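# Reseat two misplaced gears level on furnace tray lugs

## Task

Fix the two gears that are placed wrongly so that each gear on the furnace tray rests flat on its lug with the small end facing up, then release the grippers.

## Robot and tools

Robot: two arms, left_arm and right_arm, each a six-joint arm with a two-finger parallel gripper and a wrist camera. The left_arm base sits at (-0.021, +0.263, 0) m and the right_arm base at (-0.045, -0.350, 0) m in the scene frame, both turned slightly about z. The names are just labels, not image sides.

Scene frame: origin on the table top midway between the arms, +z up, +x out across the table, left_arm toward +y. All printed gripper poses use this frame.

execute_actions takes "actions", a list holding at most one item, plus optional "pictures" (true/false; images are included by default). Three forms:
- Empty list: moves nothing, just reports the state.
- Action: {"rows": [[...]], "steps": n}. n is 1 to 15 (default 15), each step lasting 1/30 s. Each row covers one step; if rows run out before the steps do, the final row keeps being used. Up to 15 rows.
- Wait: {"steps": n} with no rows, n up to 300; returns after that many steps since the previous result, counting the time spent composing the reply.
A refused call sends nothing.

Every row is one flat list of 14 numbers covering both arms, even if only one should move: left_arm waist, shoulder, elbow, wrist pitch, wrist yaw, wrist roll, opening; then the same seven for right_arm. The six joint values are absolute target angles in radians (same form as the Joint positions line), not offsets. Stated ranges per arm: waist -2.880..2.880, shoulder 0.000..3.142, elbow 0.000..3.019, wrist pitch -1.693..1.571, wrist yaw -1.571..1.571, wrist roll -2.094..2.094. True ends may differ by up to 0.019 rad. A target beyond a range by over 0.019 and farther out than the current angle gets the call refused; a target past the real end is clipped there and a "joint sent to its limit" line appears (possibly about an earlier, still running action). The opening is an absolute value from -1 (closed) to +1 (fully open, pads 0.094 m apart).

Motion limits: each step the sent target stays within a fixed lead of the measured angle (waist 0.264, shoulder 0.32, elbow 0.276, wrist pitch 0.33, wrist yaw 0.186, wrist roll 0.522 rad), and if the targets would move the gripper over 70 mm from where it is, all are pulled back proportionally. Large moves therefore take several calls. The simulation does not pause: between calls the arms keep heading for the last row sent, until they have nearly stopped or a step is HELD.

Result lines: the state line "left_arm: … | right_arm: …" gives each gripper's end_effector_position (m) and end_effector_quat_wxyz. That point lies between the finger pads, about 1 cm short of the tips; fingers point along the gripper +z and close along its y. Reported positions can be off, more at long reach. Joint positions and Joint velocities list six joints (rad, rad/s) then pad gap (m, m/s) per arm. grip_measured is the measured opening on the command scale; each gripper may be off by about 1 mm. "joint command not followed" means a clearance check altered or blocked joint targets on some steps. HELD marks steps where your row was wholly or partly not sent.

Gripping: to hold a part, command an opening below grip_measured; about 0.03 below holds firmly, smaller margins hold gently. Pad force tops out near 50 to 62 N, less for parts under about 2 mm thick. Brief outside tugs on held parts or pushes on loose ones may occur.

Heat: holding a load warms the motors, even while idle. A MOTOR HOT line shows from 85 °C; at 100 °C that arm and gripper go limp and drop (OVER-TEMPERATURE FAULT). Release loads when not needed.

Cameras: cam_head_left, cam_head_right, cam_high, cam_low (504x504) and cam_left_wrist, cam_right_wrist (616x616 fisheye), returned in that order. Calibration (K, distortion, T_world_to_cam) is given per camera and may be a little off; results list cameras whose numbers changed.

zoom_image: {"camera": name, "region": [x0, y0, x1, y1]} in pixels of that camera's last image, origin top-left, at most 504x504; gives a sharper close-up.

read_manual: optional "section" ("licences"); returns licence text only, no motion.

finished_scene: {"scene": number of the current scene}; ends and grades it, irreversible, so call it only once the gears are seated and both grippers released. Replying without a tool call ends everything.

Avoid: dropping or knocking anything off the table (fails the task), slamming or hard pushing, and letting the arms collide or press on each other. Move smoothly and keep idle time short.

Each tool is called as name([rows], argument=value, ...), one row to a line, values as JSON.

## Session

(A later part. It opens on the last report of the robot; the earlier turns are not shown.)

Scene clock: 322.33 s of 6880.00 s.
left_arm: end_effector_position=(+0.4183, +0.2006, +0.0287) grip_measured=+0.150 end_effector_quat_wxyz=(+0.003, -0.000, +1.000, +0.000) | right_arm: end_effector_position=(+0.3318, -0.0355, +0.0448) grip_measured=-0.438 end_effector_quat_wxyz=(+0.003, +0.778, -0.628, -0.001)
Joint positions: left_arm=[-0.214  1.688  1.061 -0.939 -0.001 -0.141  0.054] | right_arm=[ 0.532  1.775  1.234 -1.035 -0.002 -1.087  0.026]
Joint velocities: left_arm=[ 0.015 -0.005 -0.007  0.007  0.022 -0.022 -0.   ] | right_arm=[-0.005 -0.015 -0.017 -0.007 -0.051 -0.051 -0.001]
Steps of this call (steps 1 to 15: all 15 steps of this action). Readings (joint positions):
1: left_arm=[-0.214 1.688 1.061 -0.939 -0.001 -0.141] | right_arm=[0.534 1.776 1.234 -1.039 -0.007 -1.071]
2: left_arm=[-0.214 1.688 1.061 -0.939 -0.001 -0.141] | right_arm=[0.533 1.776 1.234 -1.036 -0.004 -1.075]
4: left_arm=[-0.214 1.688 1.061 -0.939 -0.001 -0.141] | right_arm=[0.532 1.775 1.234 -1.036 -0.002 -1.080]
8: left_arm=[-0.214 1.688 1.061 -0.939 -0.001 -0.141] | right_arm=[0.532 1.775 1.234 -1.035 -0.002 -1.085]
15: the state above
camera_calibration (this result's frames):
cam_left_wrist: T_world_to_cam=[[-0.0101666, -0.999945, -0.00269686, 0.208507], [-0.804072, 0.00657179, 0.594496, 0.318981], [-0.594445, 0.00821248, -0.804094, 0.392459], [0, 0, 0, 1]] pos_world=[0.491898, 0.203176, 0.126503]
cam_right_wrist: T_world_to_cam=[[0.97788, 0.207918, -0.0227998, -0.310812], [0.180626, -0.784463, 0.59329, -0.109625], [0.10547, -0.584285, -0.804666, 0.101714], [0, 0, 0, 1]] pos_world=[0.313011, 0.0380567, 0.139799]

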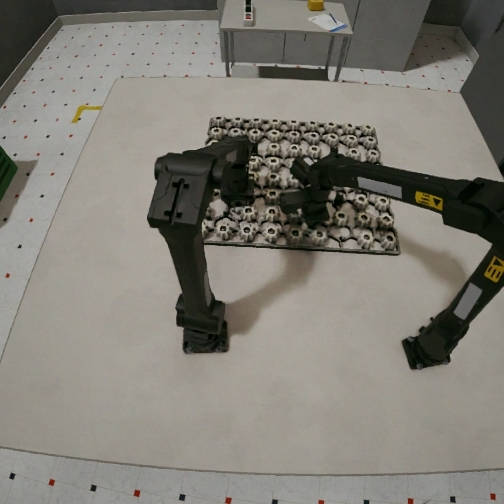

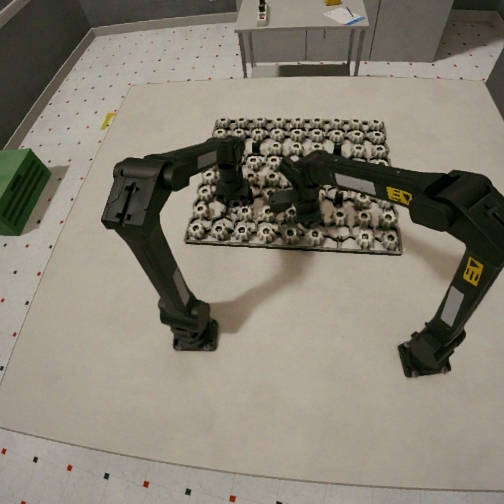

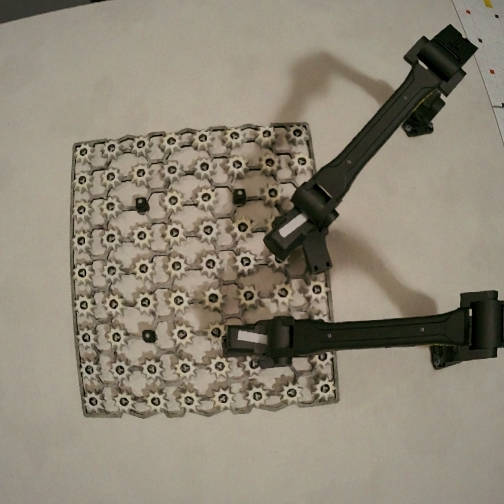

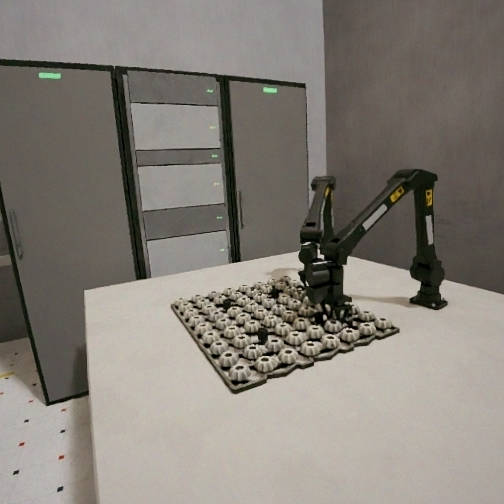

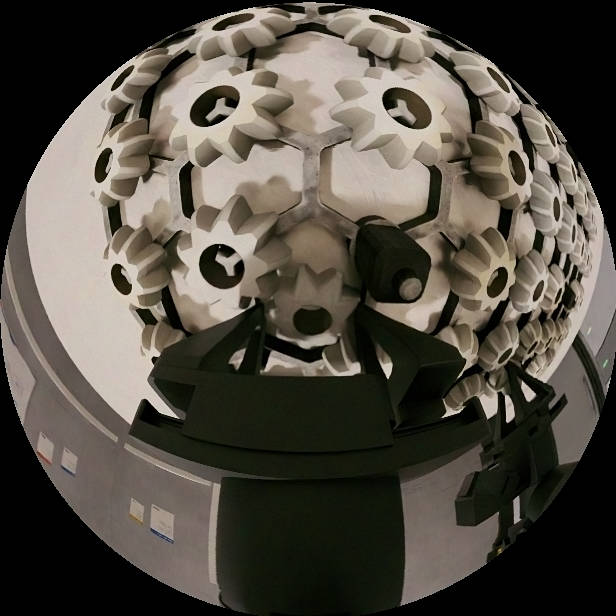

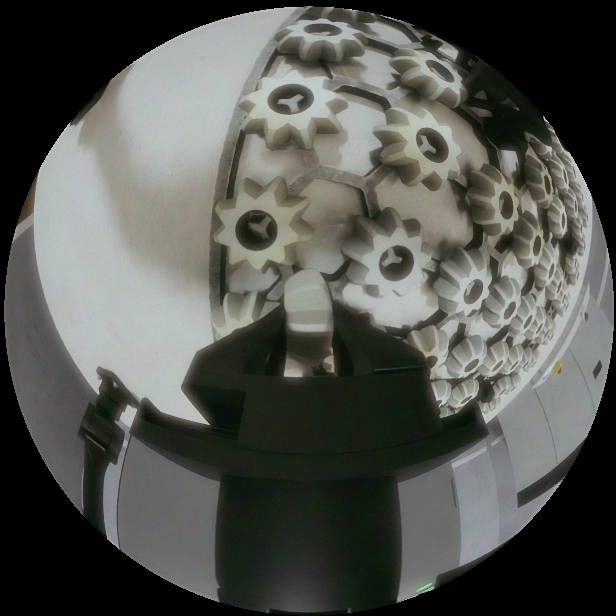

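execute_actions([
  {"rows":[[-0.218,1.60,1.16,-1.1,0,-0.14,0.1,0.528,1.68,1.35,-1.19,0,-1.1,-0.5]]},
], pictures=false)

execute_actions([
  {"rows":[[-0.28,1.36,1.0,-1.18,0,-0.14,0.1,0.65,1.45,1.0,-0.5,0,-0.4,-0.5]]},
], pictures=false)

execute_actions([
  {"rows":[[-0.34,1.12,0.82,-1.25,0,-0.14,0.1,0.77,1.25,0.6,0.2,0,0.3,-0.5]]},
], pictures=false)

execute_actions([
  {"rows":[[-0.391,0.877,0.63,-1.308,0,-0.14,0.1,0.873,1.046,0.19,0.88,0,1.0,-0.5]]},
], pictures=false)

execute_actions([
  {"rows":[[-0.391,0.96,0.52,-1.13,0,-0.14,0.1,0.873,1.046,0.19,0.88,0,1.58,-0.5]]},
], pictures=false)

execute_actions([
  {"rows":[[-0.391,1.04,0.426,-0.95,0,-0.14,0.1,0.873,1.046,0.19,0.88,0,1.58,-0.5]]},
], pictures=false)

execute_actions([
  {"steps":20},
])

Scene clock: 352.77 s of 6880.00 s.
left_arm: end_effector_position=(+0.4134, +0.2013, +0.0874) grip_measured=+0.102 end_effector_quat_wxyz=(+0.003, +0.000, +1.000, +0.001) | right_arm: end_effector_position=(+0.3278, -0.0396, +0.1035) grip_measured=-0.438 end_effector_quat_wxyz=(+0.004, +0.778, -0.628, -0.001)
Joint positions: left_arm=[-0.214  1.593  1.119 -1.092 -0.002 -0.141  0.052] | right_arm=[ 0.532  1.693  1.293 -1.179  0.    -1.089  0.026]
Joint velocities: left_arm=[-0.005  0.005  0.007 -0.012 -0.051  0.022  0.   ] | right_arm=[-0.015 -0.005 -0.007 -0.037  0.037  0.022  0.   ]
Steps of this call (steps 1 to 15: the robot went on to your last target; steps 16 to 90: nothing new was sent; then 26.93 s passed at rest; steps 91 to 105: all 15 steps of this action). Readings (joint positions):
91: left_arm=[-0.214 1.685 1.069 -0.961 -0.001 -0.141] | right_arm=[0.532 1.773 1.239 -1.052 -0.002 -1.088]
92: left_arm=[-0.214 1.682 1.081 -1.006 -0.002 -0.141] | right_arm=[0.532 1.773 1.250 -1.076 0.000 -1.089]
94: left_arm=[-0.214 1.656 1.096 -1.062 -0.002 -0.141] | right_arm=[0.532 1.762 1.270 -1.124 0.000 -1.089]
98: left_arm=[-0.214 1.603 1.111 -1.089 -0.002 -0.141] | right_arm=[0.532 1.716 1.282 -1.173 0.000 -1.089]
105: the state above

Scene clock: 353.27 s of 6880.00 s.
left_arm: end_effector_position=(+0.3419, +0.1848, +0.1403) grip_measured=+0.102 end_effector_quat_wxyz=(+0.024, +0.035, +0.999, -0.004) | right_arm: end_effector_position=(+0.3016, +0.0220, +0.1167) grip_measured=-0.438 end_effector_quat_wxyz=(+0.261, -0.568, +0.779, +0.051)
Joint positions: left_arm=[-0.285  1.337  0.993 -1.179 -0.001 -0.141  0.052] | right_arm=[ 0.658  1.465  0.955 -0.522 -0.002 -0.439  0.026]
Joint velocities: left_arm=[-0.005  0.132 -0.007 -0.007 -0.007 -0.037  0.001] | right_arm=[-0.112 -0.015 -0.002  0.002  0.022  0.198 -0.   ]
Steps of this call (steps 1 to 15: all 15 steps of this action). Readings (joint positions):
1: left_arm=[-0.217 1.582 1.110 -1.095 -0.002 -0.141] | right_arm=[0.539 1.677 1.258 -1.121 0.003 -1.018]
2: left_arm=[-0.222 1.558 1.085 -1.106 -0.002 -0.141] | right_arm=[0.549 1.633 1.179 -0.996 0.007 -0.919]
4: left_arm=[-0.245 1.476 1.023 -1.145 -0.002 -0.141] | right_arm=[0.593 1.537 1.023 -0.794 0.006 -0.739]
8: left_arm=[-0.284 1.345 0.993 -1.179 -0.001 -0.141] | right_arm=[0.672 1.468 0.948 -0.579 -0.004 -0.546]
15: the state above

Scene clock: 353.77 s of 6880.00 s.
left_arm: end_effector_position=(+0.2508, +0.1885, +0.1413) grip_measured=+0.102 end_effector_quat_wxyz=(+0.009, +0.063, +0.998, -0.001) | right_arm: end_effector_position=(+0.2314, +0.0267, +0.1313) grip_measured=-0.438 end_effector_quat_wxyz=(+0.402, -0.293, +0.823, +0.274)
Joint positions: left_arm=[-0.34   1.106  0.807 -1.254 -0.001 -0.141  0.052] | right_arm=[ 0.775  1.26   0.543  0.163 -0.001  0.256  0.026]
Joint velocities: left_arm=[-0.005  0.044 -0.007 -0.007  0.007  0.007 -0.001] | right_arm=[-0.024  0.005  0.007 -0.017 -0.007  0.227 -0.   ]
Steps of this call (steps 1 to 15: all 15 steps of this action). Readings (joint positions):
1: left_arm=[-0.287 1.330 0.979 -1.180 -0.001 -0.141] | right_arm=[0.661 1.452 0.923 -0.465 0.003 -0.370]
2: left_arm=[-0.293 1.304 0.945 -1.185 -0.001 -0.141] | right_arm=[0.670 1.419 0.855 -0.350 0.008 -0.280]
4: left_arm=[-0.315 1.217 0.858 -1.218 -0.001 -0.141] | right_arm=[0.714 1.329 0.688 -0.144 0.006 -0.093]
8: left_arm=[-0.340 1.100 0.806 -1.254 -0.001 -0.141] | right_arm=[0.789 1.257 0.538 0.093 -0.005 0.132]
15: the state above

Scene clock: 354.27 s of 6880.00 s.
left_arm: end_effector_position=(+0.1695, +0.2007, +0.1228) grip_measured=+0.102 end_effector_quat_wxyz=(+0.004, +0.087, +0.996, -0.000) | right_arm: end_effector_position=(+0.1412, -0.0300, +0.1724) grip_measured=-0.438 end_effector_quat_wxyz=(+0.368, -0.034, +0.731, +0.573)
Joint positions: left_arm=[-0.388  0.868  0.617 -1.312 -0.001 -0.141  0.052] | right_arm=[ 0.88   1.047  0.135  0.84  -0.002  0.953  0.026]
Joint velocities: left_arm=[-0.005  0.024  0.007  0.007  0.051 -0.037  0.   ] | right_arm=[ 0.005 -0.015 -0.002  0.002 -0.007  0.242 -0.001]
Steps of this call (steps 1 to 15: all 15 steps of this action). Readings (joint positions):
1: left_arm=[-0.343 1.094 0.792 -1.253 -0.001 -0.141] | right_arm=[0.779 1.252 0.517 0.210 0.002 0.319]
2: left_arm=[-0.350 1.061 0.757 -1.255 -0.001 -0.141] | right_arm=[0.791 1.226 0.461 0.305 0.005 0.398]
4: left_arm=[-0.373 0.957 0.669 -1.282 -0.001 -0.141] | right_arm=[0.832 1.141 0.311 0.482 0.004 0.572]
8: left_arm=[-0.388 0.845 0.617 -1.312 -0.001 -0.141] | right_arm=[0.882 1.046 0.125 0.764 -0.003 0.819]
15: the state above

Scene clock: 354.77 s of 6880.00 s.
left_arm: end_effector_position=(+0.1705, +0.2004, +0.0685) grip_measured=+0.102 end_effector_quat_wxyz=(-0.010, +0.087, +0.996, +0.003) | right_arm: end_effector_position=(+0.1414, -0.0300, +0.1711) grip_measured=-0.438 end_effector_quat_wxyz=(+0.185, +0.181, +0.711, +0.654)
Joint positions: left_arm=[-0.388  0.969  0.517 -1.14  -0.001 -0.141  0.052] | right_arm=[ 0.88   1.051  0.135  0.84  -0.002  1.544  0.026]
Joint velocities: left_arm=[ 0.005 -0.005  0.012  0.002  0.051  0.066  0.001] | right_arm=[-0.005 -0.015  0.002  0.002 -0.051  0.154  0.   ]
Steps of this call (steps 1 to 15: all 15 steps of this action). Readings (joint positions):
1: left_arm=[-0.388 0.873 0.606 -1.283 -0.001 -0.141] | right_arm=[0.880 1.048 0.135 0.840 -0.002 1.030]
2: left_arm=[-0.388 0.882 0.587 -1.226 -0.001 -0.141] | right_arm=[0.880 1.049 0.135 0.840 -0.002 1.129]
4: left_arm=[-0.388 0.921 0.550 -1.164 -0.001 -0.141] | right_arm=[0.880 1.050 0.135 0.840 -0.002 1.287]
8: left_arm=[-0.388 0.970 0.518 -1.146 -0.001 -0.141] | right_arm=[0.880 1.051 0.135 0.840 -0.002 1.454]
15: the state above

Scene clock: 355.27 s of 6880.00 s.
left_arm: end_effector_position=(+0.1679, +0.2012, +0.0248) grip_measured=+0.102 end_effector_quat_wxyz=(-0.003, +0.087, +0.996, +0.001) | right_arm: end_effector_position=(+0.1414, -0.0300, +0.1711) grip_measured=-0.438 end_effector_quat_wxyz=(+0.178, +0.189, +0.709, +0.656)
Joint positions: left_arm=[-0.388  1.042  0.425 -0.96  -0.001 -0.141  0.052] | right_arm=[ 0.88   1.051  0.135  0.84  -0.002  1.567  0.026]
Joint velocities: left_arm=[-0.015  0.015  0.017 -0.012 -0.007 -0.007 -0.   ] | right_arm=[ 0.005 -0.015  0.002 -0.012 -0.007 -0.11  -0.   ]
Steps of this call (steps 1 to 15: all 15 steps of this action). Readings (joint positions):
1: left_arm=[-0.388 0.972 0.507 -1.108 -0.001 -0.141] | right_arm=[0.880 1.051 0.135 0.840 -0.002 1.549]
2: left_arm=[-0.388 0.979 0.489 -1.047 -0.001 -0.141] | right_arm=[0.880 1.051 0.135 0.840 -0.002 1.553]
4: left_arm=[-0.388 1.008 0.455 -0.985 -0.001 -0.141] | right_arm=[0.880 1.051 0.135 0.840 -0.002 1.558]
8: left_arm=[-0.388 1.042 0.425 -0.967 -0.001 -0.141] | right_arm=[0.880 1.051 0.135 0.840 -0.002 1.564]
15: the state above

Scene clock: 355.93 s of 6880.00 s.
left_arm: end_effector_position=(+0.1679, +0.2012, +0.0248) grip_measured=+0.102 end_effector_quat_wxyz=(-0.003, +0.087, +0.996, +0.001) | right_arm: end_effector_position=(+0.1414, -0.0300, +0.1711) grip_measured=-0.438 end_effector_quat_wxyz=(+0.177, +0.190, +0.709, +0.656)
Joint positions: left_arm=[-0.388  1.042  0.425 -0.96  -0.001 -0.141  0.052] | right_arm=[ 0.88   1.051  0.135  0.84  -0.002  1.568  0.026]
Joint velocities: left_arm=[ 0.005 -0.005  0.002 -0.012 -0.007 -0.022  0.   ] | right_arm=[-0.005  0.005 -0.017 -0.002  0.022  0.037 -0.001]
Steps of this call (steps 1 to 15: the robot went on to your last target; steps 16 to 20: nothing new was sent). Readings (joint positions):
1: left_arm=[-0.388 1.042 0.425 -0.960 -0.001 -0.141] | right_arm=[0.880 1.051 0.135 0.840 -0.002 1.568]
2: left_arm=[-0.388 1.042 0.425 -0.960 -0.001 -0.141] | right_arm=[0.880 1.051 0.135 0.840 -0.002 1.568]
4: left_arm=[-0.388 1.042 0.425 -0.960 -0.001 -0.141] | right_arm=[0.880 1.051 0.135 0.840 -0.002 1.568]
8: left_arm=[-0.388 1.042 0.425 -0.960 -0.001 -0.141] | right_arm=[0.880 1.051 0.135 0.840 -0.002 1.568]
20: the state above
All arms were judged still, so your last target was given up. Only a new action makes them travel on or press farther. Fingers that are still opening or closing keep moving.
camera_calibration (this result's frames):
cam_left_wrist: T_world_to_cam=[[-0.183498, -0.983009, -0.00466398, 0.232347], [-0.783859, 0.143456, 0.604141, 0.0887244], [-0.593207, 0.114515, -0.796864, 0.218723], [0, 0, 0, 1]] pos_world=[0.241931, 0.190624, 0.121774]
cam_right_wrist: T_world_to_cam=[[-0.0304673, -0.0512159, -0.998223, 0.178741], [-0.993537, -0.107696, 0.0358498, 0.135859], [-0.109341, 0.992864, -0.0476037, 0.174811], [0, 0, 0, 1]] pos_world=[0.159541, -0.149777, 0.181875]

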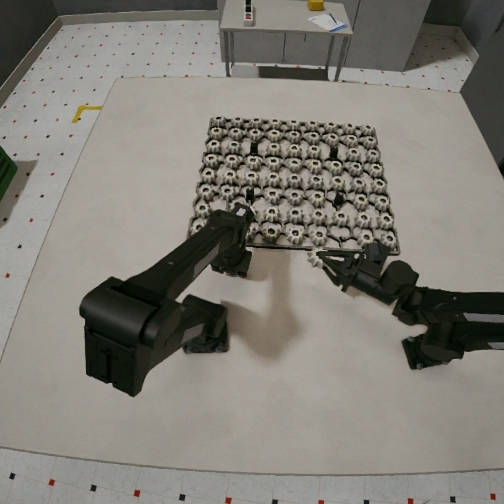

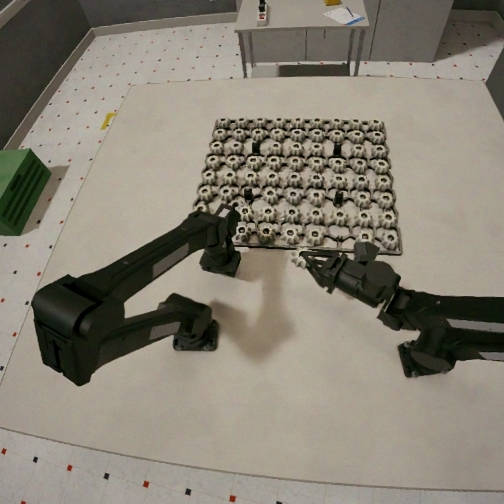

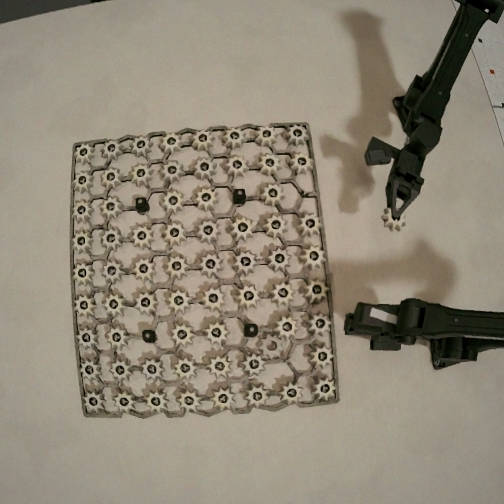

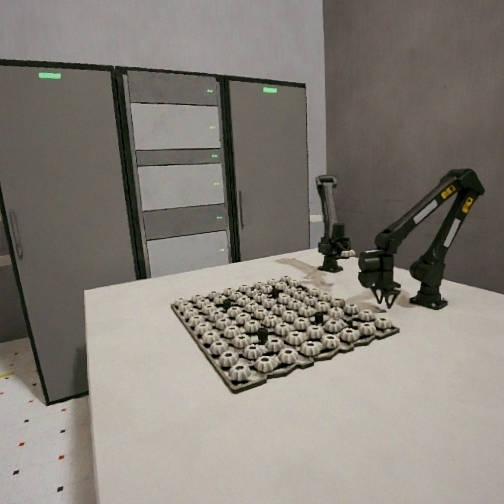

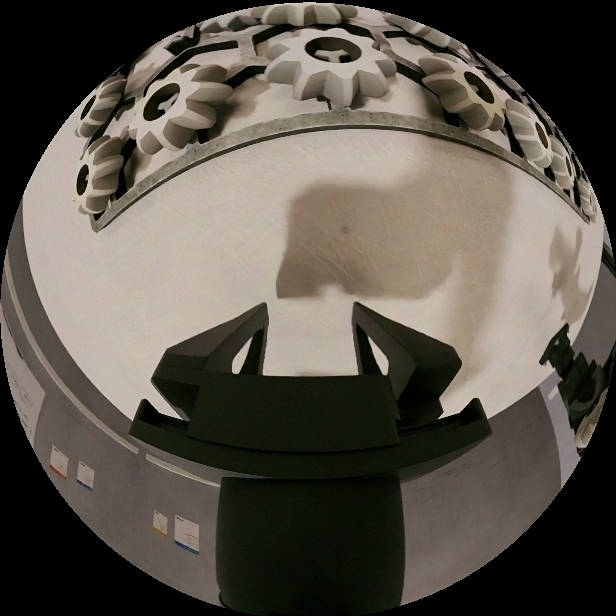

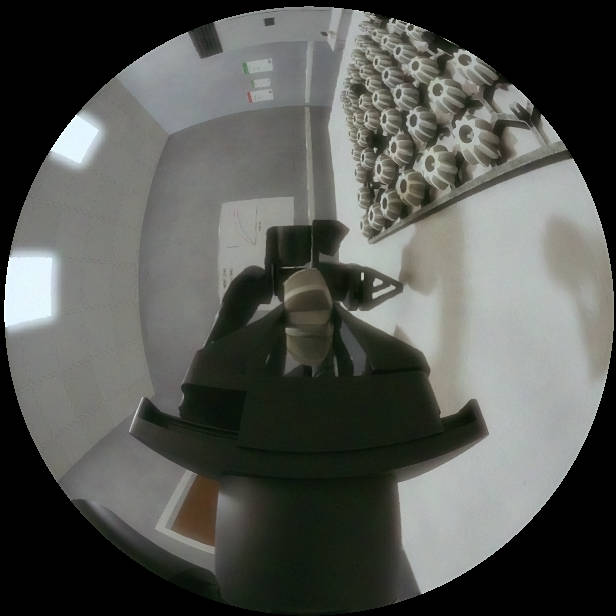

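execute_actions([
  {"rows":[[-0.6,0.9,0.95,-1.55,0,-1.0,0.7,0.873,1.046,0.19,0.955,0,1.58,-0.5]]},
], pictures=false)

execute_actions([
  {"rows":[[-1.103,1.19,1.28,-1.62,0,-2.07,0.7,0.873,1.046,0.19,0.955,0,1.58,-0.5]]},
], pictures=false)

execute_actions([
  {"steps":40},
])

Scene clock: 369.57 s of 6880.00 s.
left_arm: end_effector_position=(+0.1818, +0.1474, +0.2223) grip_measured=+0.698 end_effector_quat_wxyz=(+0.014, -0.171, +0.985, -0.010) | right_arm: end_effector_position=(+0.1421, -0.0287, +0.1880) grip_measured=-0.438 end_effector_quat_wxyz=(+0.184, +0.183, +0.685, +0.680)
Joint positions: left_arm=[-0.591  0.911  0.902 -1.527 -0.002 -0.861  0.08 ] | right_arm=[ 0.88   1.055  0.137  0.912 -0.002  1.568  0.026]
Joint velocities: left_arm=[-0.034 -0.142  0.618 -0.1   -0.022 -0.857  0.001] | right_arm=[-0.005  0.015 -0.007 -0.002  0.051  0.007  0.001]
Steps of this call (steps 1 to 90: nothing new was sent; then 10.13 s passed at rest; steps 91 to 105: all 15 steps of this action). Readings (joint positions):
91: left_arm=[-0.397 1.039 0.434 -0.990 -0.003 -0.180] | right_arm=[0.880 1.052 0.135 0.850 -0.002 1.568]
92: left_arm=[-0.423 1.031 0.452 -1.050 -0.003 -0.231] | right_arm=[0.880 1.054 0.135 0.869 -0.002 1.568]
94: left_arm=[-0.486 1.002 0.503 -1.168 -0.003 -0.334] | right_arm=[0.880 1.055 0.137 0.899 -0.002 1.568]
98: left_arm=[-0.565 0.947 0.646 -1.387 -0.002 -0.554] | right_arm=[0.880 1.055 0.137 0.912 -0.002 1.568]
105: the state above

Scene clock: 370.07 s of 6880.00 s.
left_arm: end_effector_position=(+0.1386, -0.0236, +0.2712) grip_measured=+0.698 end_effector_quat_wxyz=(-0.002, -0.404, +0.915, +0.007) | right_arm: end_effector_position=(+0.1421, -0.0287, +0.1880) grip_measured=-0.438 end_effector_quat_wxyz=(+0.184, +0.183, +0.685, +0.680)
Joint positions: left_arm=[-1.132  1.206  1.228 -1.608  0.003 -1.892  0.08 ] | right_arm=[ 0.88   1.055  0.137  0.912 -0.002  1.568  0.026]
Joint velocities: left_arm=[ 0.2   -0.054 -0.002 -0.061 -0.007 -1.062 -0.   ] | right_arm=[-0.005 -0.015  0.002 -0.002 -0.022 -0.081  0.   ]
Steps of this call (steps 1 to 15: all 15 steps of this action). Readings (joint positions):
1: left_arm=[-0.604 0.917 0.929 -1.540 -0.006 -0.914] | right_arm=[0.880 1.055 0.137 0.912 -0.002 1.568]
2: left_arm=[-0.639 0.939 0.966 -1.562 -0.006 -0.974] | right_arm=[0.880 1.055 0.137 0.912 -0.002 1.568]
4: left_arm=[-0.736 1.011 1.050 -1.583 -0.006 -1.086] | right_arm=[0.880 1.055 0.137 0.912 -0.002 1.568]
8: left_arm=[-0.966 1.151 1.185 -1.592 -0.006 -1.368] | right_arm=[0.880 1.055 0.137 0.912 -0.002 1.568]
15: the state above

Scene clock: 371.40 s of 6880.00 s.
left_arm: end_effector_position=(+0.1452, -0.0182, +0.2723) grip_measured=+0.698 end_effector_quat_wxyz=(-0.001, -0.489, +0.872, +0.008) | right_arm: end_effector_position=(+0.1421, -0.0287, +0.1880) grip_measured=-0.438 end_effector_quat_wxyz=(+0.184, +0.183, +0.685, +0.680)
Joint positions: left_arm=[-1.107  1.203  1.228 -1.612  0.002 -2.055  0.08 ] | right_arm=[ 0.88   1.055  0.137  0.912 -0.002  1.568  0.026]
Joint velocities: left_arm=[-0.005  0.015  0.007 -0.007  0.007  0.037  0.   ] | right_arm=[ 0.005 -0.005 -0.002  0.007 -0.007 -0.037  0.001]
Steps of this call (steps 1 to 30: the robot went on to your last target; steps 31 to 40: nothing new was sent). Readings (joint positions):
1: left_arm=[-1.125 1.204 1.228 -1.610 0.003 -1.925] | right_arm=[0.880 1.055 0.137 0.912 -0.002 1.568]
2: left_arm=[-1.118 1.204 1.228 -1.611 0.002 -1.951] | right_arm=[0.880 1.055 0.137 0.912 -0.002 1.568]
4: left_arm=[-1.109 1.203 1.228 -1.612 0.002 -1.989] | right_arm=[0.880 1.055 0.137 0.912 -0.002 1.568]
8: left_arm=[-1.107 1.203 1.228 -1.612 0.002 -2.028] | right_arm=[0.880 1.055 0.137 0.912 -0.002 1.568]
40: the state above
All arms were judged still, so your last target was given up. Only a new action makes them travel on or press farther. Fingers that are still opening or closing keep moving.
camera_calibration (this result's frames):
cam_left_wrist: T_world_to_cam=[[0.847494, -0.530536, -0.0169173, -0.12448], [-0.418146, -0.686913, 0.594394, -0.112632], [-0.326968, -0.496671, -0.803996, 0.379751], [0, 0, 0, 1]] pos_world=[0.182565, 0.0452023, 0.37016]
cam_right_wrist: T_world_to_cam=[[0.00446174, 0.00874538, -0.999952, 0.192852], [-0.99407, -0.10861, -0.00538538, 0.143906], [-0.108652, 0.994046, 0.00820892, 0.163906], [0, 0, 0, 1]] pos_world=[0.160001, -0.148987, 0.192272]

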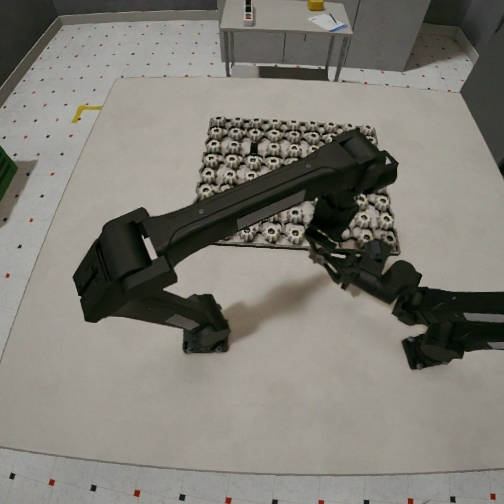

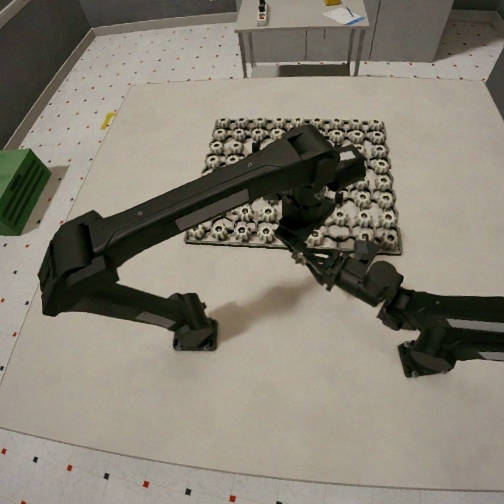

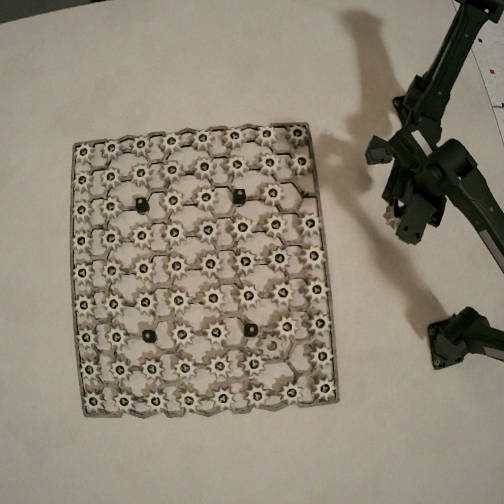

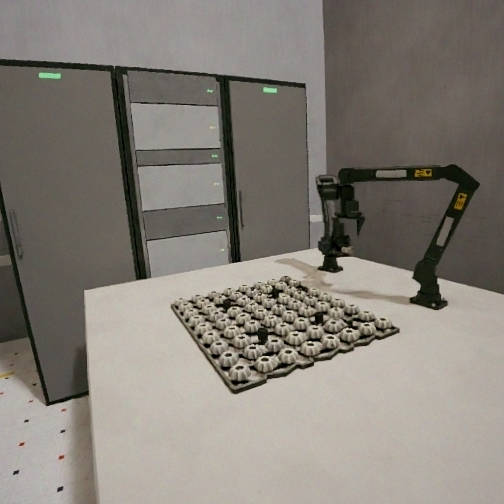

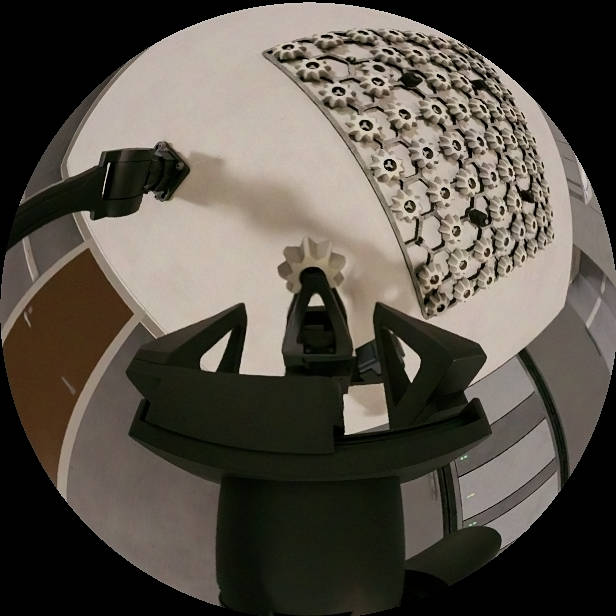

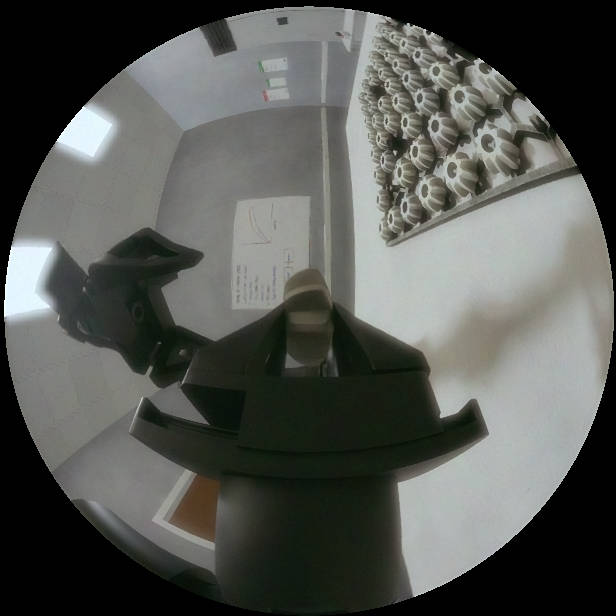

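execute_actions([
  {"rows":[[-1.122,1.22,1.13,-1.49,0,-2.07,0.7,0.873,1.046,0.19,0.955,0,1.58,-0.5]]},
], pictures=false)

execute_actions([
  {"rows":[[-1.122,1.23,1.034,-1.372,0,-2.07,0.7,0.873,1.046,0.19,0.955,0,1.58,-0.5]]},
], pictures=false)

execute_actions([
  {"steps":20},
])

zoom_image(camera="cam_low", region=[300,190,400,270])

Scene clock: 386.97 s of 6880.00 s.
left_arm: end_effector_position=(+0.1455, -0.0228, +0.2299) grip_measured=+0.698 end_effector_quat_wxyz=(-0.001, -0.486, +0.874, +0.008) | right_arm: end_effector_position=(+0.1421, -0.0287, +0.1880) grip_measured=-0.438 end_effector_quat_wxyz=(+0.184, +0.183, +0.685, +0.680)
Joint positions: left_arm=[-1.114  1.218  1.13  -1.499  0.001 -2.055  0.08 ] | right_arm=[ 0.88   1.055  0.137  0.912 -0.002  1.568  0.026]
Joint velocities: left_arm=[-0.015 -0.024 -0.022 -0.007 -0.007 -0.051 -0.   ] | right_arm=[-0.015 -0.005  0.007  0.002  0.007  0.051 -0.002]
Steps of this call (steps 1 to 90: nothing new was sent; then 12.07 s passed at rest; steps 91 to 105: all 15 steps of this action). Readings (joint positions):
91: left_arm=[-1.107 1.202 1.218 -1.592 0.002 -2.055] | right_arm=[0.880 1.055 0.137 0.912 -0.002 1.568]
92: left_arm=[-1.108 1.197 1.198 -1.554 0.001 -2.055] | right_arm=[0.880 1.055 0.137 0.912 -0.002 1.568]
94: left_arm=[-1.111 1.200 1.157 -1.516 0.001 -2.055] | right_arm=[0.880 1.055 0.137 0.912 -0.002 1.568]
98: left_arm=[-1.114 1.217 1.130 -1.504 0.001 -2.055] | right_arm=[0.880 1.055 0.137 0.912 -0.002 1.568]
105: the state above

Scene clock: 387.47 s of 6880.00 s.
left_arm: end_effector_position=(+0.1457, -0.0232, +0.1907) grip_measured=+0.698 end_effector_quat_wxyz=(-0.001, -0.486, +0.874, +0.002) | right_arm: end_effector_position=(+0.1421, -0.0287, +0.1880) grip_measured=-0.438 end_effector_quat_wxyz=(+0.184, +0.183, +0.685, +0.680)
Joint positions: left_arm=[-1.114  1.226  1.033 -1.382  0.001 -2.056  0.08 ] | right_arm=[ 0.88   1.055  0.137  0.912 -0.002  1.568  0.026]
Joint velocities: left_arm=[-0.005 -0.015  0.002  0.002  0.007 -0.037  0.   ] | right_arm=[-0.015 -0.005 -0.012  0.012  0.037 -0.007 -0.   ]
Steps of this call (steps 1 to 15: all 15 steps of this action). Readings (joint positions):
1: left_arm=[-1.114 1.217 1.119 -1.478 0.001 -2.056] | right_arm=[0.880 1.055 0.137 0.912 -0.002 1.568]
2: left_arm=[-1.114 1.213 1.099 -1.438 0.001 -2.056] | right_arm=[0.880 1.055 0.137 0.912 -0.002 1.568]
4: left_arm=[-1.114 1.215 1.060 -1.398 0.001 -2.056] | right_arm=[0.880 1.055 0.137 0.912 -0.002 1.568]
8: left_arm=[-1.114 1.226 1.033 -1.386 0.001 -2.056] | right_arm=[0.880 1.055 0.137 0.912 -0.002 1.568]
15: the state above

Scene clock: 388.13 s of 6880.00 s.
left_arm: end_effector_position=(+0.1457, -0.0232, +0.1907) grip_measured=+0.698 end_effector_quat_wxyz=(-0.001, -0.486, +0.874, +0.002) | right_arm: end_effector_position=(+0.1421, -0.0287, +0.1880) grip_measured=-0.438 end_effector_quat_wxyz=(+0.184, +0.183, +0.685, +0.680)
Joint positions: left_arm=[-1.114  1.226  1.033 -1.382  0.001 -2.056  0.08 ] | right_arm=[ 0.88   1.055  0.137  0.912 -0.002  1.568  0.026]
Joint velocities: left_arm=[-0.024 -0.005 -0.012 -0.007 -0.037 -0.022 -0.001] | right_arm=[-0.005 -0.015  0.007  0.002  0.022 -0.022  0.   ]
Steps of this call (steps 1 to 15: the robot went on to your last target; steps 16 to 20: nothing new was sent). Readings (joint positions):
1: left_arm=[-1.114 1.226 1.033 -1.382 0.001 -2.056] | right_arm=[0.880 1.055 0.137 0.912 -0.002 1.568]
2: left_arm=[-1.114 1.226 1.033 -1.382 0.001 -2.056] | right_arm=[0.880 1.055 0.137 0.912 -0.002 1.568]
4: left_arm=[-1.114 1.226 1.033 -1.382 0.001 -2.056] | right_arm=[0.880 1.055 0.137 0.912 -0.002 1.568]
8: left_arm=[-1.114 1.226 1.033 -1.382 0.001 -2.056] | right_arm=[0.880 1.055 0.137 0.912 -0.002 1.568]
20: the state above
All arms were judged still, so your last target was given up. Only a new action makes them travel on or press farther. Fingers that are still opening or closing keep moving.
camera_calibration (this result's frames):
cam_left_wrist: T_world_to_cam=[[0.844104, -0.536133, -0.0070674, -0.130467], [-0.426212, -0.678922, 0.597836, -0.0666782], [-0.325318, -0.501623, -0.801587, 0.311001], [0, 0, 0, 1]] pos_world=[0.182883, 0.0407882, 0.288235]
cam_right_wrist: T_world_to_cam=[[0.00446174, 0.00874538, -0.999952, 0.192852], [-0.99407, -0.10861, -0.00538538, 0.143906], [-0.108652, 0.994046, 0.00820892, 0.163906], [0, 0, 0, 1]] pos_world=[0.160001, -0.148987, 0.192272]

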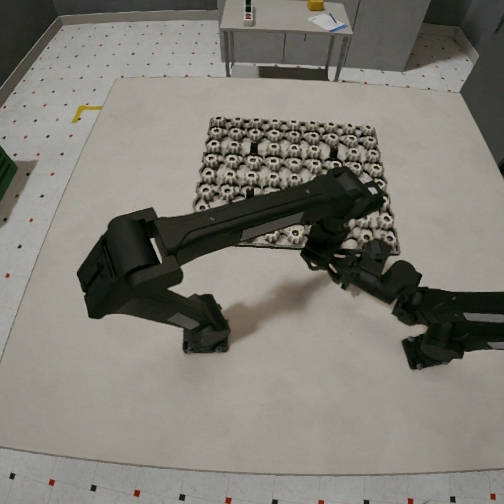

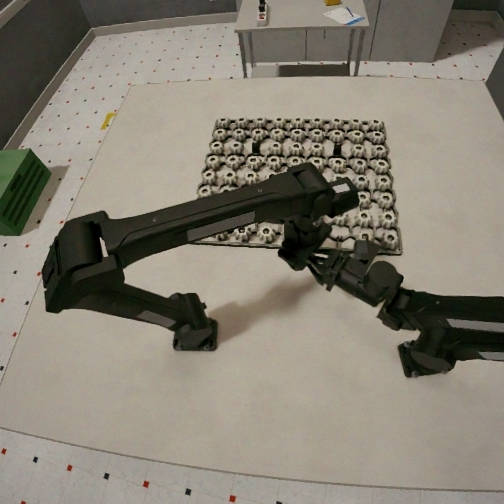

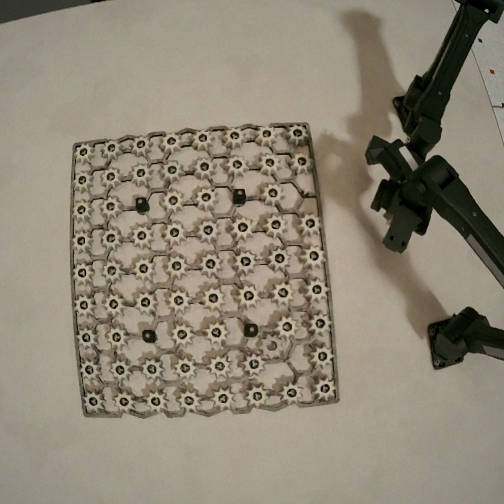

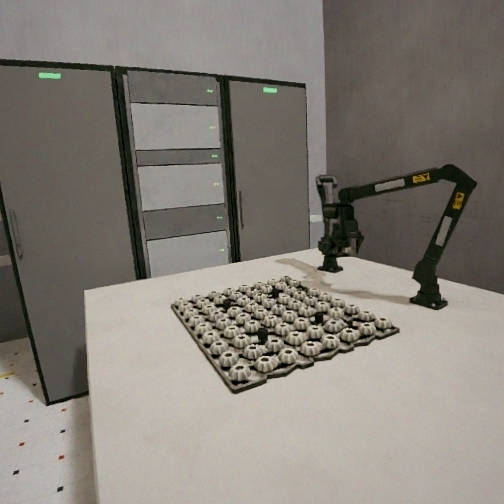

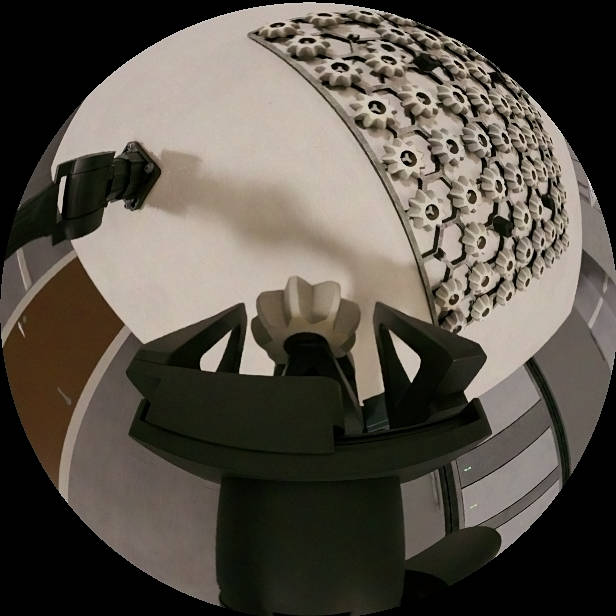

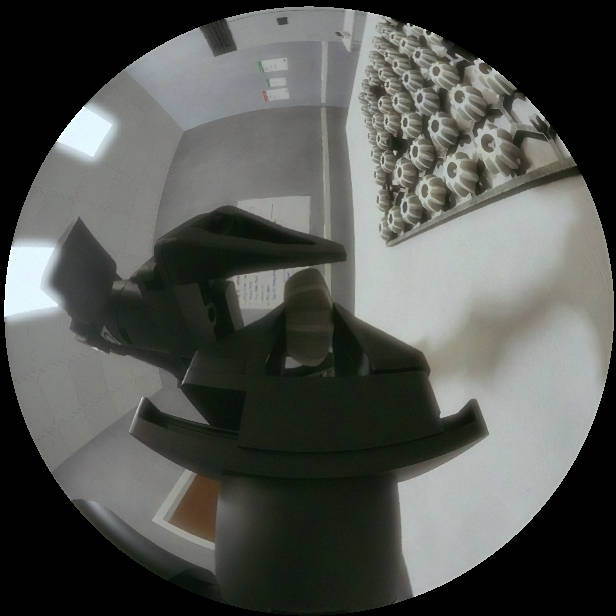

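Region (300, 190, 400, 270) of cam_low's 504x504 image, scaled by 5.040, with more detail than that image has; it fills the top 403 rows of this view, and the rest is white.

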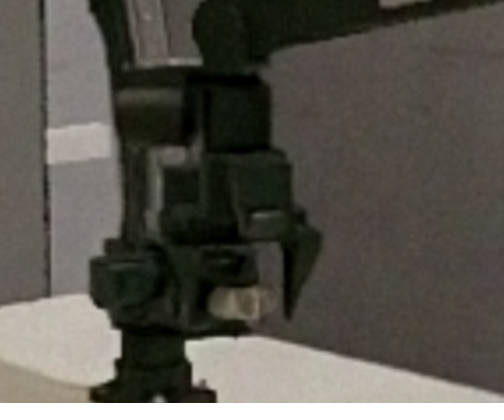

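execute_actions([
  {"rows":[[-1.122,1.23,1.034,-1.372,0,-2.07,0.1,0.873,1.046,0.19,0.955,0,1.58,-0.5]]},
], pictures=false)

execute_actions([
  {"rows":[[-1.122,1.23,1.034,-1.372,0,-2.07,0.1,0.873,1.046,0.19,0.955,0,1.58,0.1]]},
], pictures=false)

execute_actions([
  {"rows":[[-1.04,1.19,1.0,-1.39,0,-2.0,0.1,0.873,1.046,0.19,0.955,0,1.58,0.1]]},
], pictures=false)

execute_actions([
  {"rows":[[-0.962,1.15,0.978,-1.395,0,-1.94,0.1,0.873,1.046,0.19,0.955,0,1.58,0.1]]},
])

Scene clock: 407.20 s of 6880.00 s.
left_arm: end_effector_position=(+0.1453, -0.0228, +0.1904) grip_measured=+0.193 end_effector_quat_wxyz=(-0.001, -0.486, +0.874, +0.003) | right_arm: end_effector_position=(+0.1441, -0.0299, +0.1882) grip_measured=-0.438 end_effector_quat_wxyz=(+0.187, +0.186, +0.684, +0.680)
Joint positions: left_arm=[-1.114  1.226  1.032 -1.383  0.001 -2.056  0.056] | right_arm=[0.876 1.055 0.137 0.913 0.003 1.568 0.026]
Joint velocities: left_arm=[ 0.005 -0.015  0.002  0.002 -0.066 -0.037 -0.001] | right_arm=[-0.005 -0.005 -0.002 -0.002 -0.037 -0.022 -0.001]
Steps of this call (steps 1 to 90: nothing new was sent; then 15.57 s passed at rest; steps 91 to 105: all 15 steps of this action). Readings (joint positions):
91: left_arm=[-1.114 1.226 1.033 -1.382 0.001 -2.056] | right_arm=[0.880 1.055 0.137 0.912 -0.002 1.568]
92: left_arm=[-1.114 1.226 1.033 -1.384 0.003 -2.056] | right_arm=[0.880 1.055 0.137 0.912 0.004 1.568]
94: left_arm=[-1.114 1.226 1.032 -1.383 0.001 -2.056] | right_arm=[0.876 1.055 0.137 0.913 0.003 1.568]
98: left_arm=[-1.114 1.226 1.032 -1.383 0.001 -2.056] | right_arm=[0.876 1.055 0.137 0.913 0.003 1.568]
105: the state above

Scene clock: 407.70 s of 6880.00 s.
left_arm: end_effector_position=(+0.1456, -0.0231, +0.1902) grip_measured=+0.193 end_effector_quat_wxyz=(-0.000, -0.486, +0.874, +0.003) | right_arm: end_effector_position=(+0.1453, -0.0276, +0.1975) grip_measured=+0.098 end_effector_quat_wxyz=(+0.189, +0.184, +0.674, +0.690)
Joint positions: left_arm=[-1.114  1.227  1.032 -1.382  0.001 -2.056  0.056] | right_arm=[0.876 1.055 0.145 0.933 0.002 1.569 0.052]
Joint velocities: left_arm=[-0.015 -0.015  0.012  0.012 -0.037 -0.081  0.   ] | right_arm=[ 0.005 -0.015 -0.022 -0.017  0.007 -0.037  0.   ]
Steps of this call (steps 1 to 15: all 15 steps of this action). Readings (joint positions):
1: left_arm=[-1.114 1.226 1.032 -1.383 0.001 -2.056] | right_arm=[0.876 1.055 0.137 0.914 0.003 1.569]
2: left_arm=[-1.114 1.226 1.032 -1.382 0.001 -2.056] | right_arm=[0.876 1.055 0.138 0.920 0.002 1.569]
4: left_arm=[-1.114 1.227 1.032 -1.382 0.001 -2.056] | right_arm=[0.876 1.055 0.142 0.928 0.002 1.569]
8: left_arm=[-1.114 1.227 1.032 -1.382 0.001 -2.056] | right_arm=[0.876 1.055 0.145 0.933 0.002 1.569]
15: the state above

Scene clock: 408.20 s of 6880.00 s.
left_arm: end_effector_position=(+0.1597, -0.0019, +0.1858) grip_measured=+0.193 end_effector_quat_wxyz=(-0.001, -0.500, +0.866, +0.007) | right_arm: end_effector_position=(+0.1451, -0.0273, +0.1967) grip_measured=+0.099 end_effector_quat_wxyz=(+0.188, +0.183, +0.675, +0.689)
Joint positions: left_arm=[-1.042  1.206  1.004 -1.382  0.002 -2.016  0.056] | right_arm=[0.876 1.057 0.145 0.933 0.    1.57  0.052]
Joint velocities: left_arm=[-0.015 -0.005 -0.007 -0.007 -0.022 -0.066 -0.001] | right_arm=[-0.005 -0.015 -0.002 -0.002 -0.037 -0.037 -0.001]
Steps of this call (steps 1 to 15: all 15 steps of this action). Readings (joint positions):
1: left_arm=[-1.110 1.226 1.029 -1.382 0.002 -2.050] | right_arm=[0.876 1.055 0.145 0.933 0.002 1.569]
2: left_arm=[-1.099 1.223 1.023 -1.382 0.006 -2.043] | right_arm=[0.876 1.055 0.145 0.933 0.002 1.569]
4: left_arm=[-1.073 1.216 1.015 -1.382 0.010 -2.032] | right_arm=[0.876 1.057 0.145 0.933 0.002 1.569]
8: left_arm=[-1.045 1.206 1.007 -1.382 0.002 -2.021] | right_arm=[0.876 1.057 0.145 0.933 0.002 1.569]
15: the state above

Scene clock: 408.70 s of 6880.00 s.
left_arm: end_effector_position=(+0.1739, +0.0248, +0.1851) grip_measured=+0.193 end_effector_quat_wxyz=(-0.001, -0.511, +0.859, +0.008) | right_arm: end_effector_position=(+0.1452, -0.0272, +0.1979) grip_measured=+0.099 end_effector_quat_wxyz=(+0.188, +0.183, +0.674, +0.690)
Joint positions: left_arm=[-0.956  1.172  0.975 -1.388 -0.001 -1.957  0.056] | right_arm=[0.876 1.055 0.146 0.933 0.    1.57  0.052]
Joint velocities: left_arm=[-0.005 -0.005 -0.012 -0.012  0.051 -0.037 -0.   ] | right_arm=[-0.024 -0.005 -0.002  0.002 -0.007 -0.022 -0.   ]
Steps of this call (steps 1 to 15: all 15 steps of this action). Readings (joint positions):
1: left_arm=[-1.037 1.204 1.002 -1.382 0.003 -2.007] | right_arm=[0.876 1.057 0.145 0.933 0.000 1.570]
2: left_arm=[-1.025 1.199 0.997 -1.382 0.005 -1.996] | right_arm=[0.876 1.057 0.145 0.933 0.000 1.570]
4: left_arm=[-0.990 1.186 0.983 -1.383 0.003 -1.981] | right_arm=[0.876 1.056 0.146 0.933 0.000 1.570]
8: left_arm=[-0.956 1.172 0.975 -1.388 -0.001 -1.966] | right_arm=[0.876 1.055 0.146 0.933 0.000 1.570]
15: the state above
camera_calibration (this result's frames):
cam_left_wrist: T_world_to_cam=[[0.873868, -0.485888, -0.0163783, -0.133273], [-0.382566, -0.708052, 0.593553, -0.0248506], [-0.299997, -0.512421, -0.804628, 0.336199], [0, 0, 0, 1]] pos_world=[0.207815, 0.0899241, 0.283083]
cam_right_wrist: T_world_to_cam=[[0.0191975, 0.0359177, -0.99917, 0.201092], [-0.994546, -0.101788, -0.0227676, 0.15085], [-0.102521, 0.994158, 0.0337677, 0.156734], [0, 0, 0, 1]] pos_world=[0.162235, -0.147686, 0.199067]

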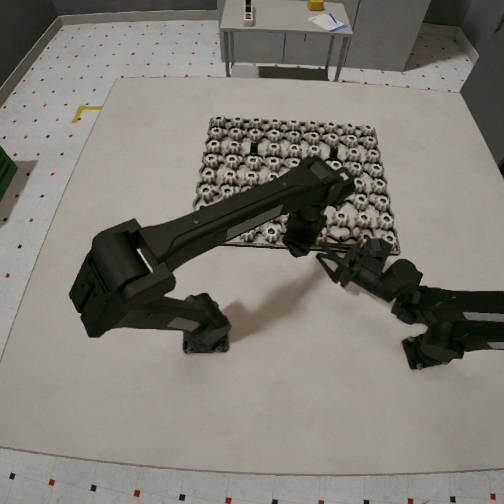

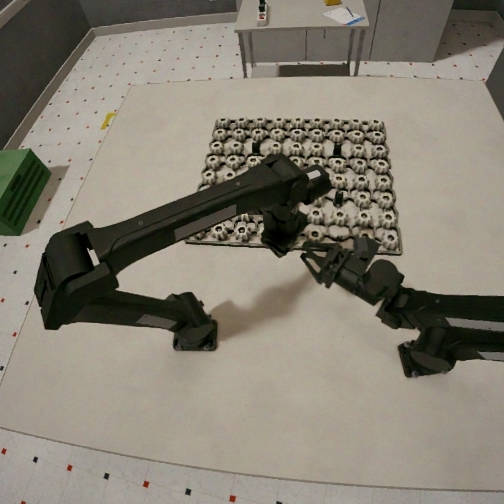

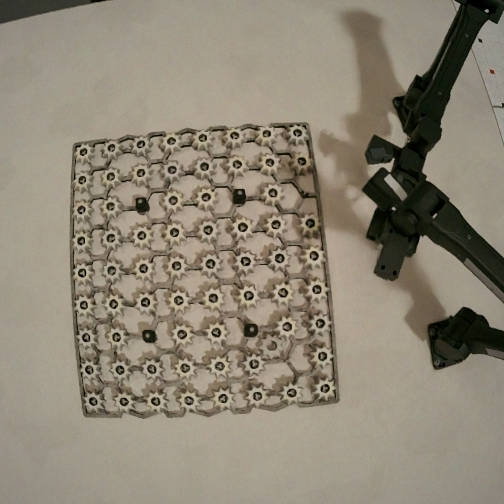

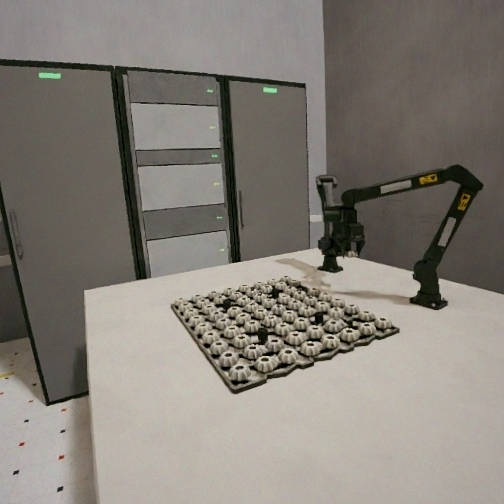

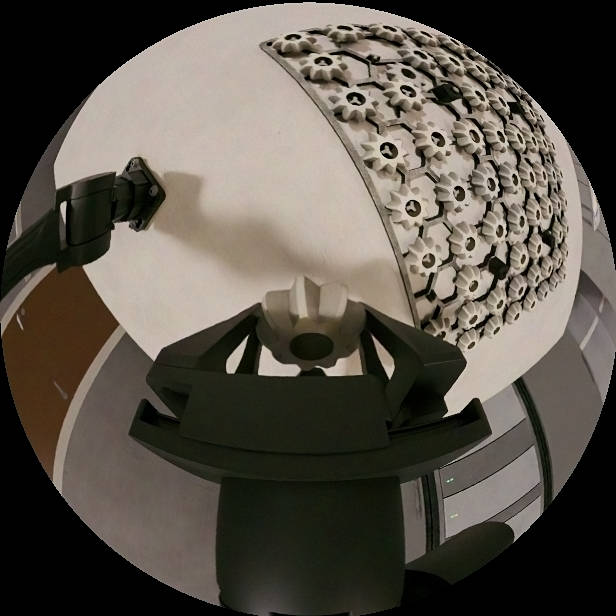

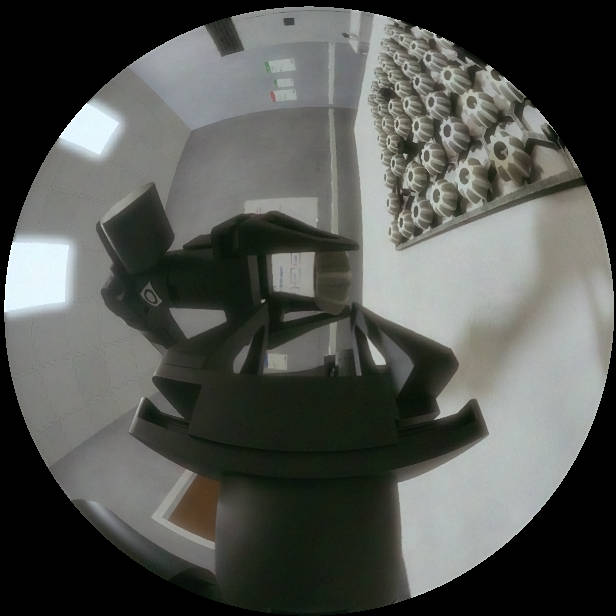

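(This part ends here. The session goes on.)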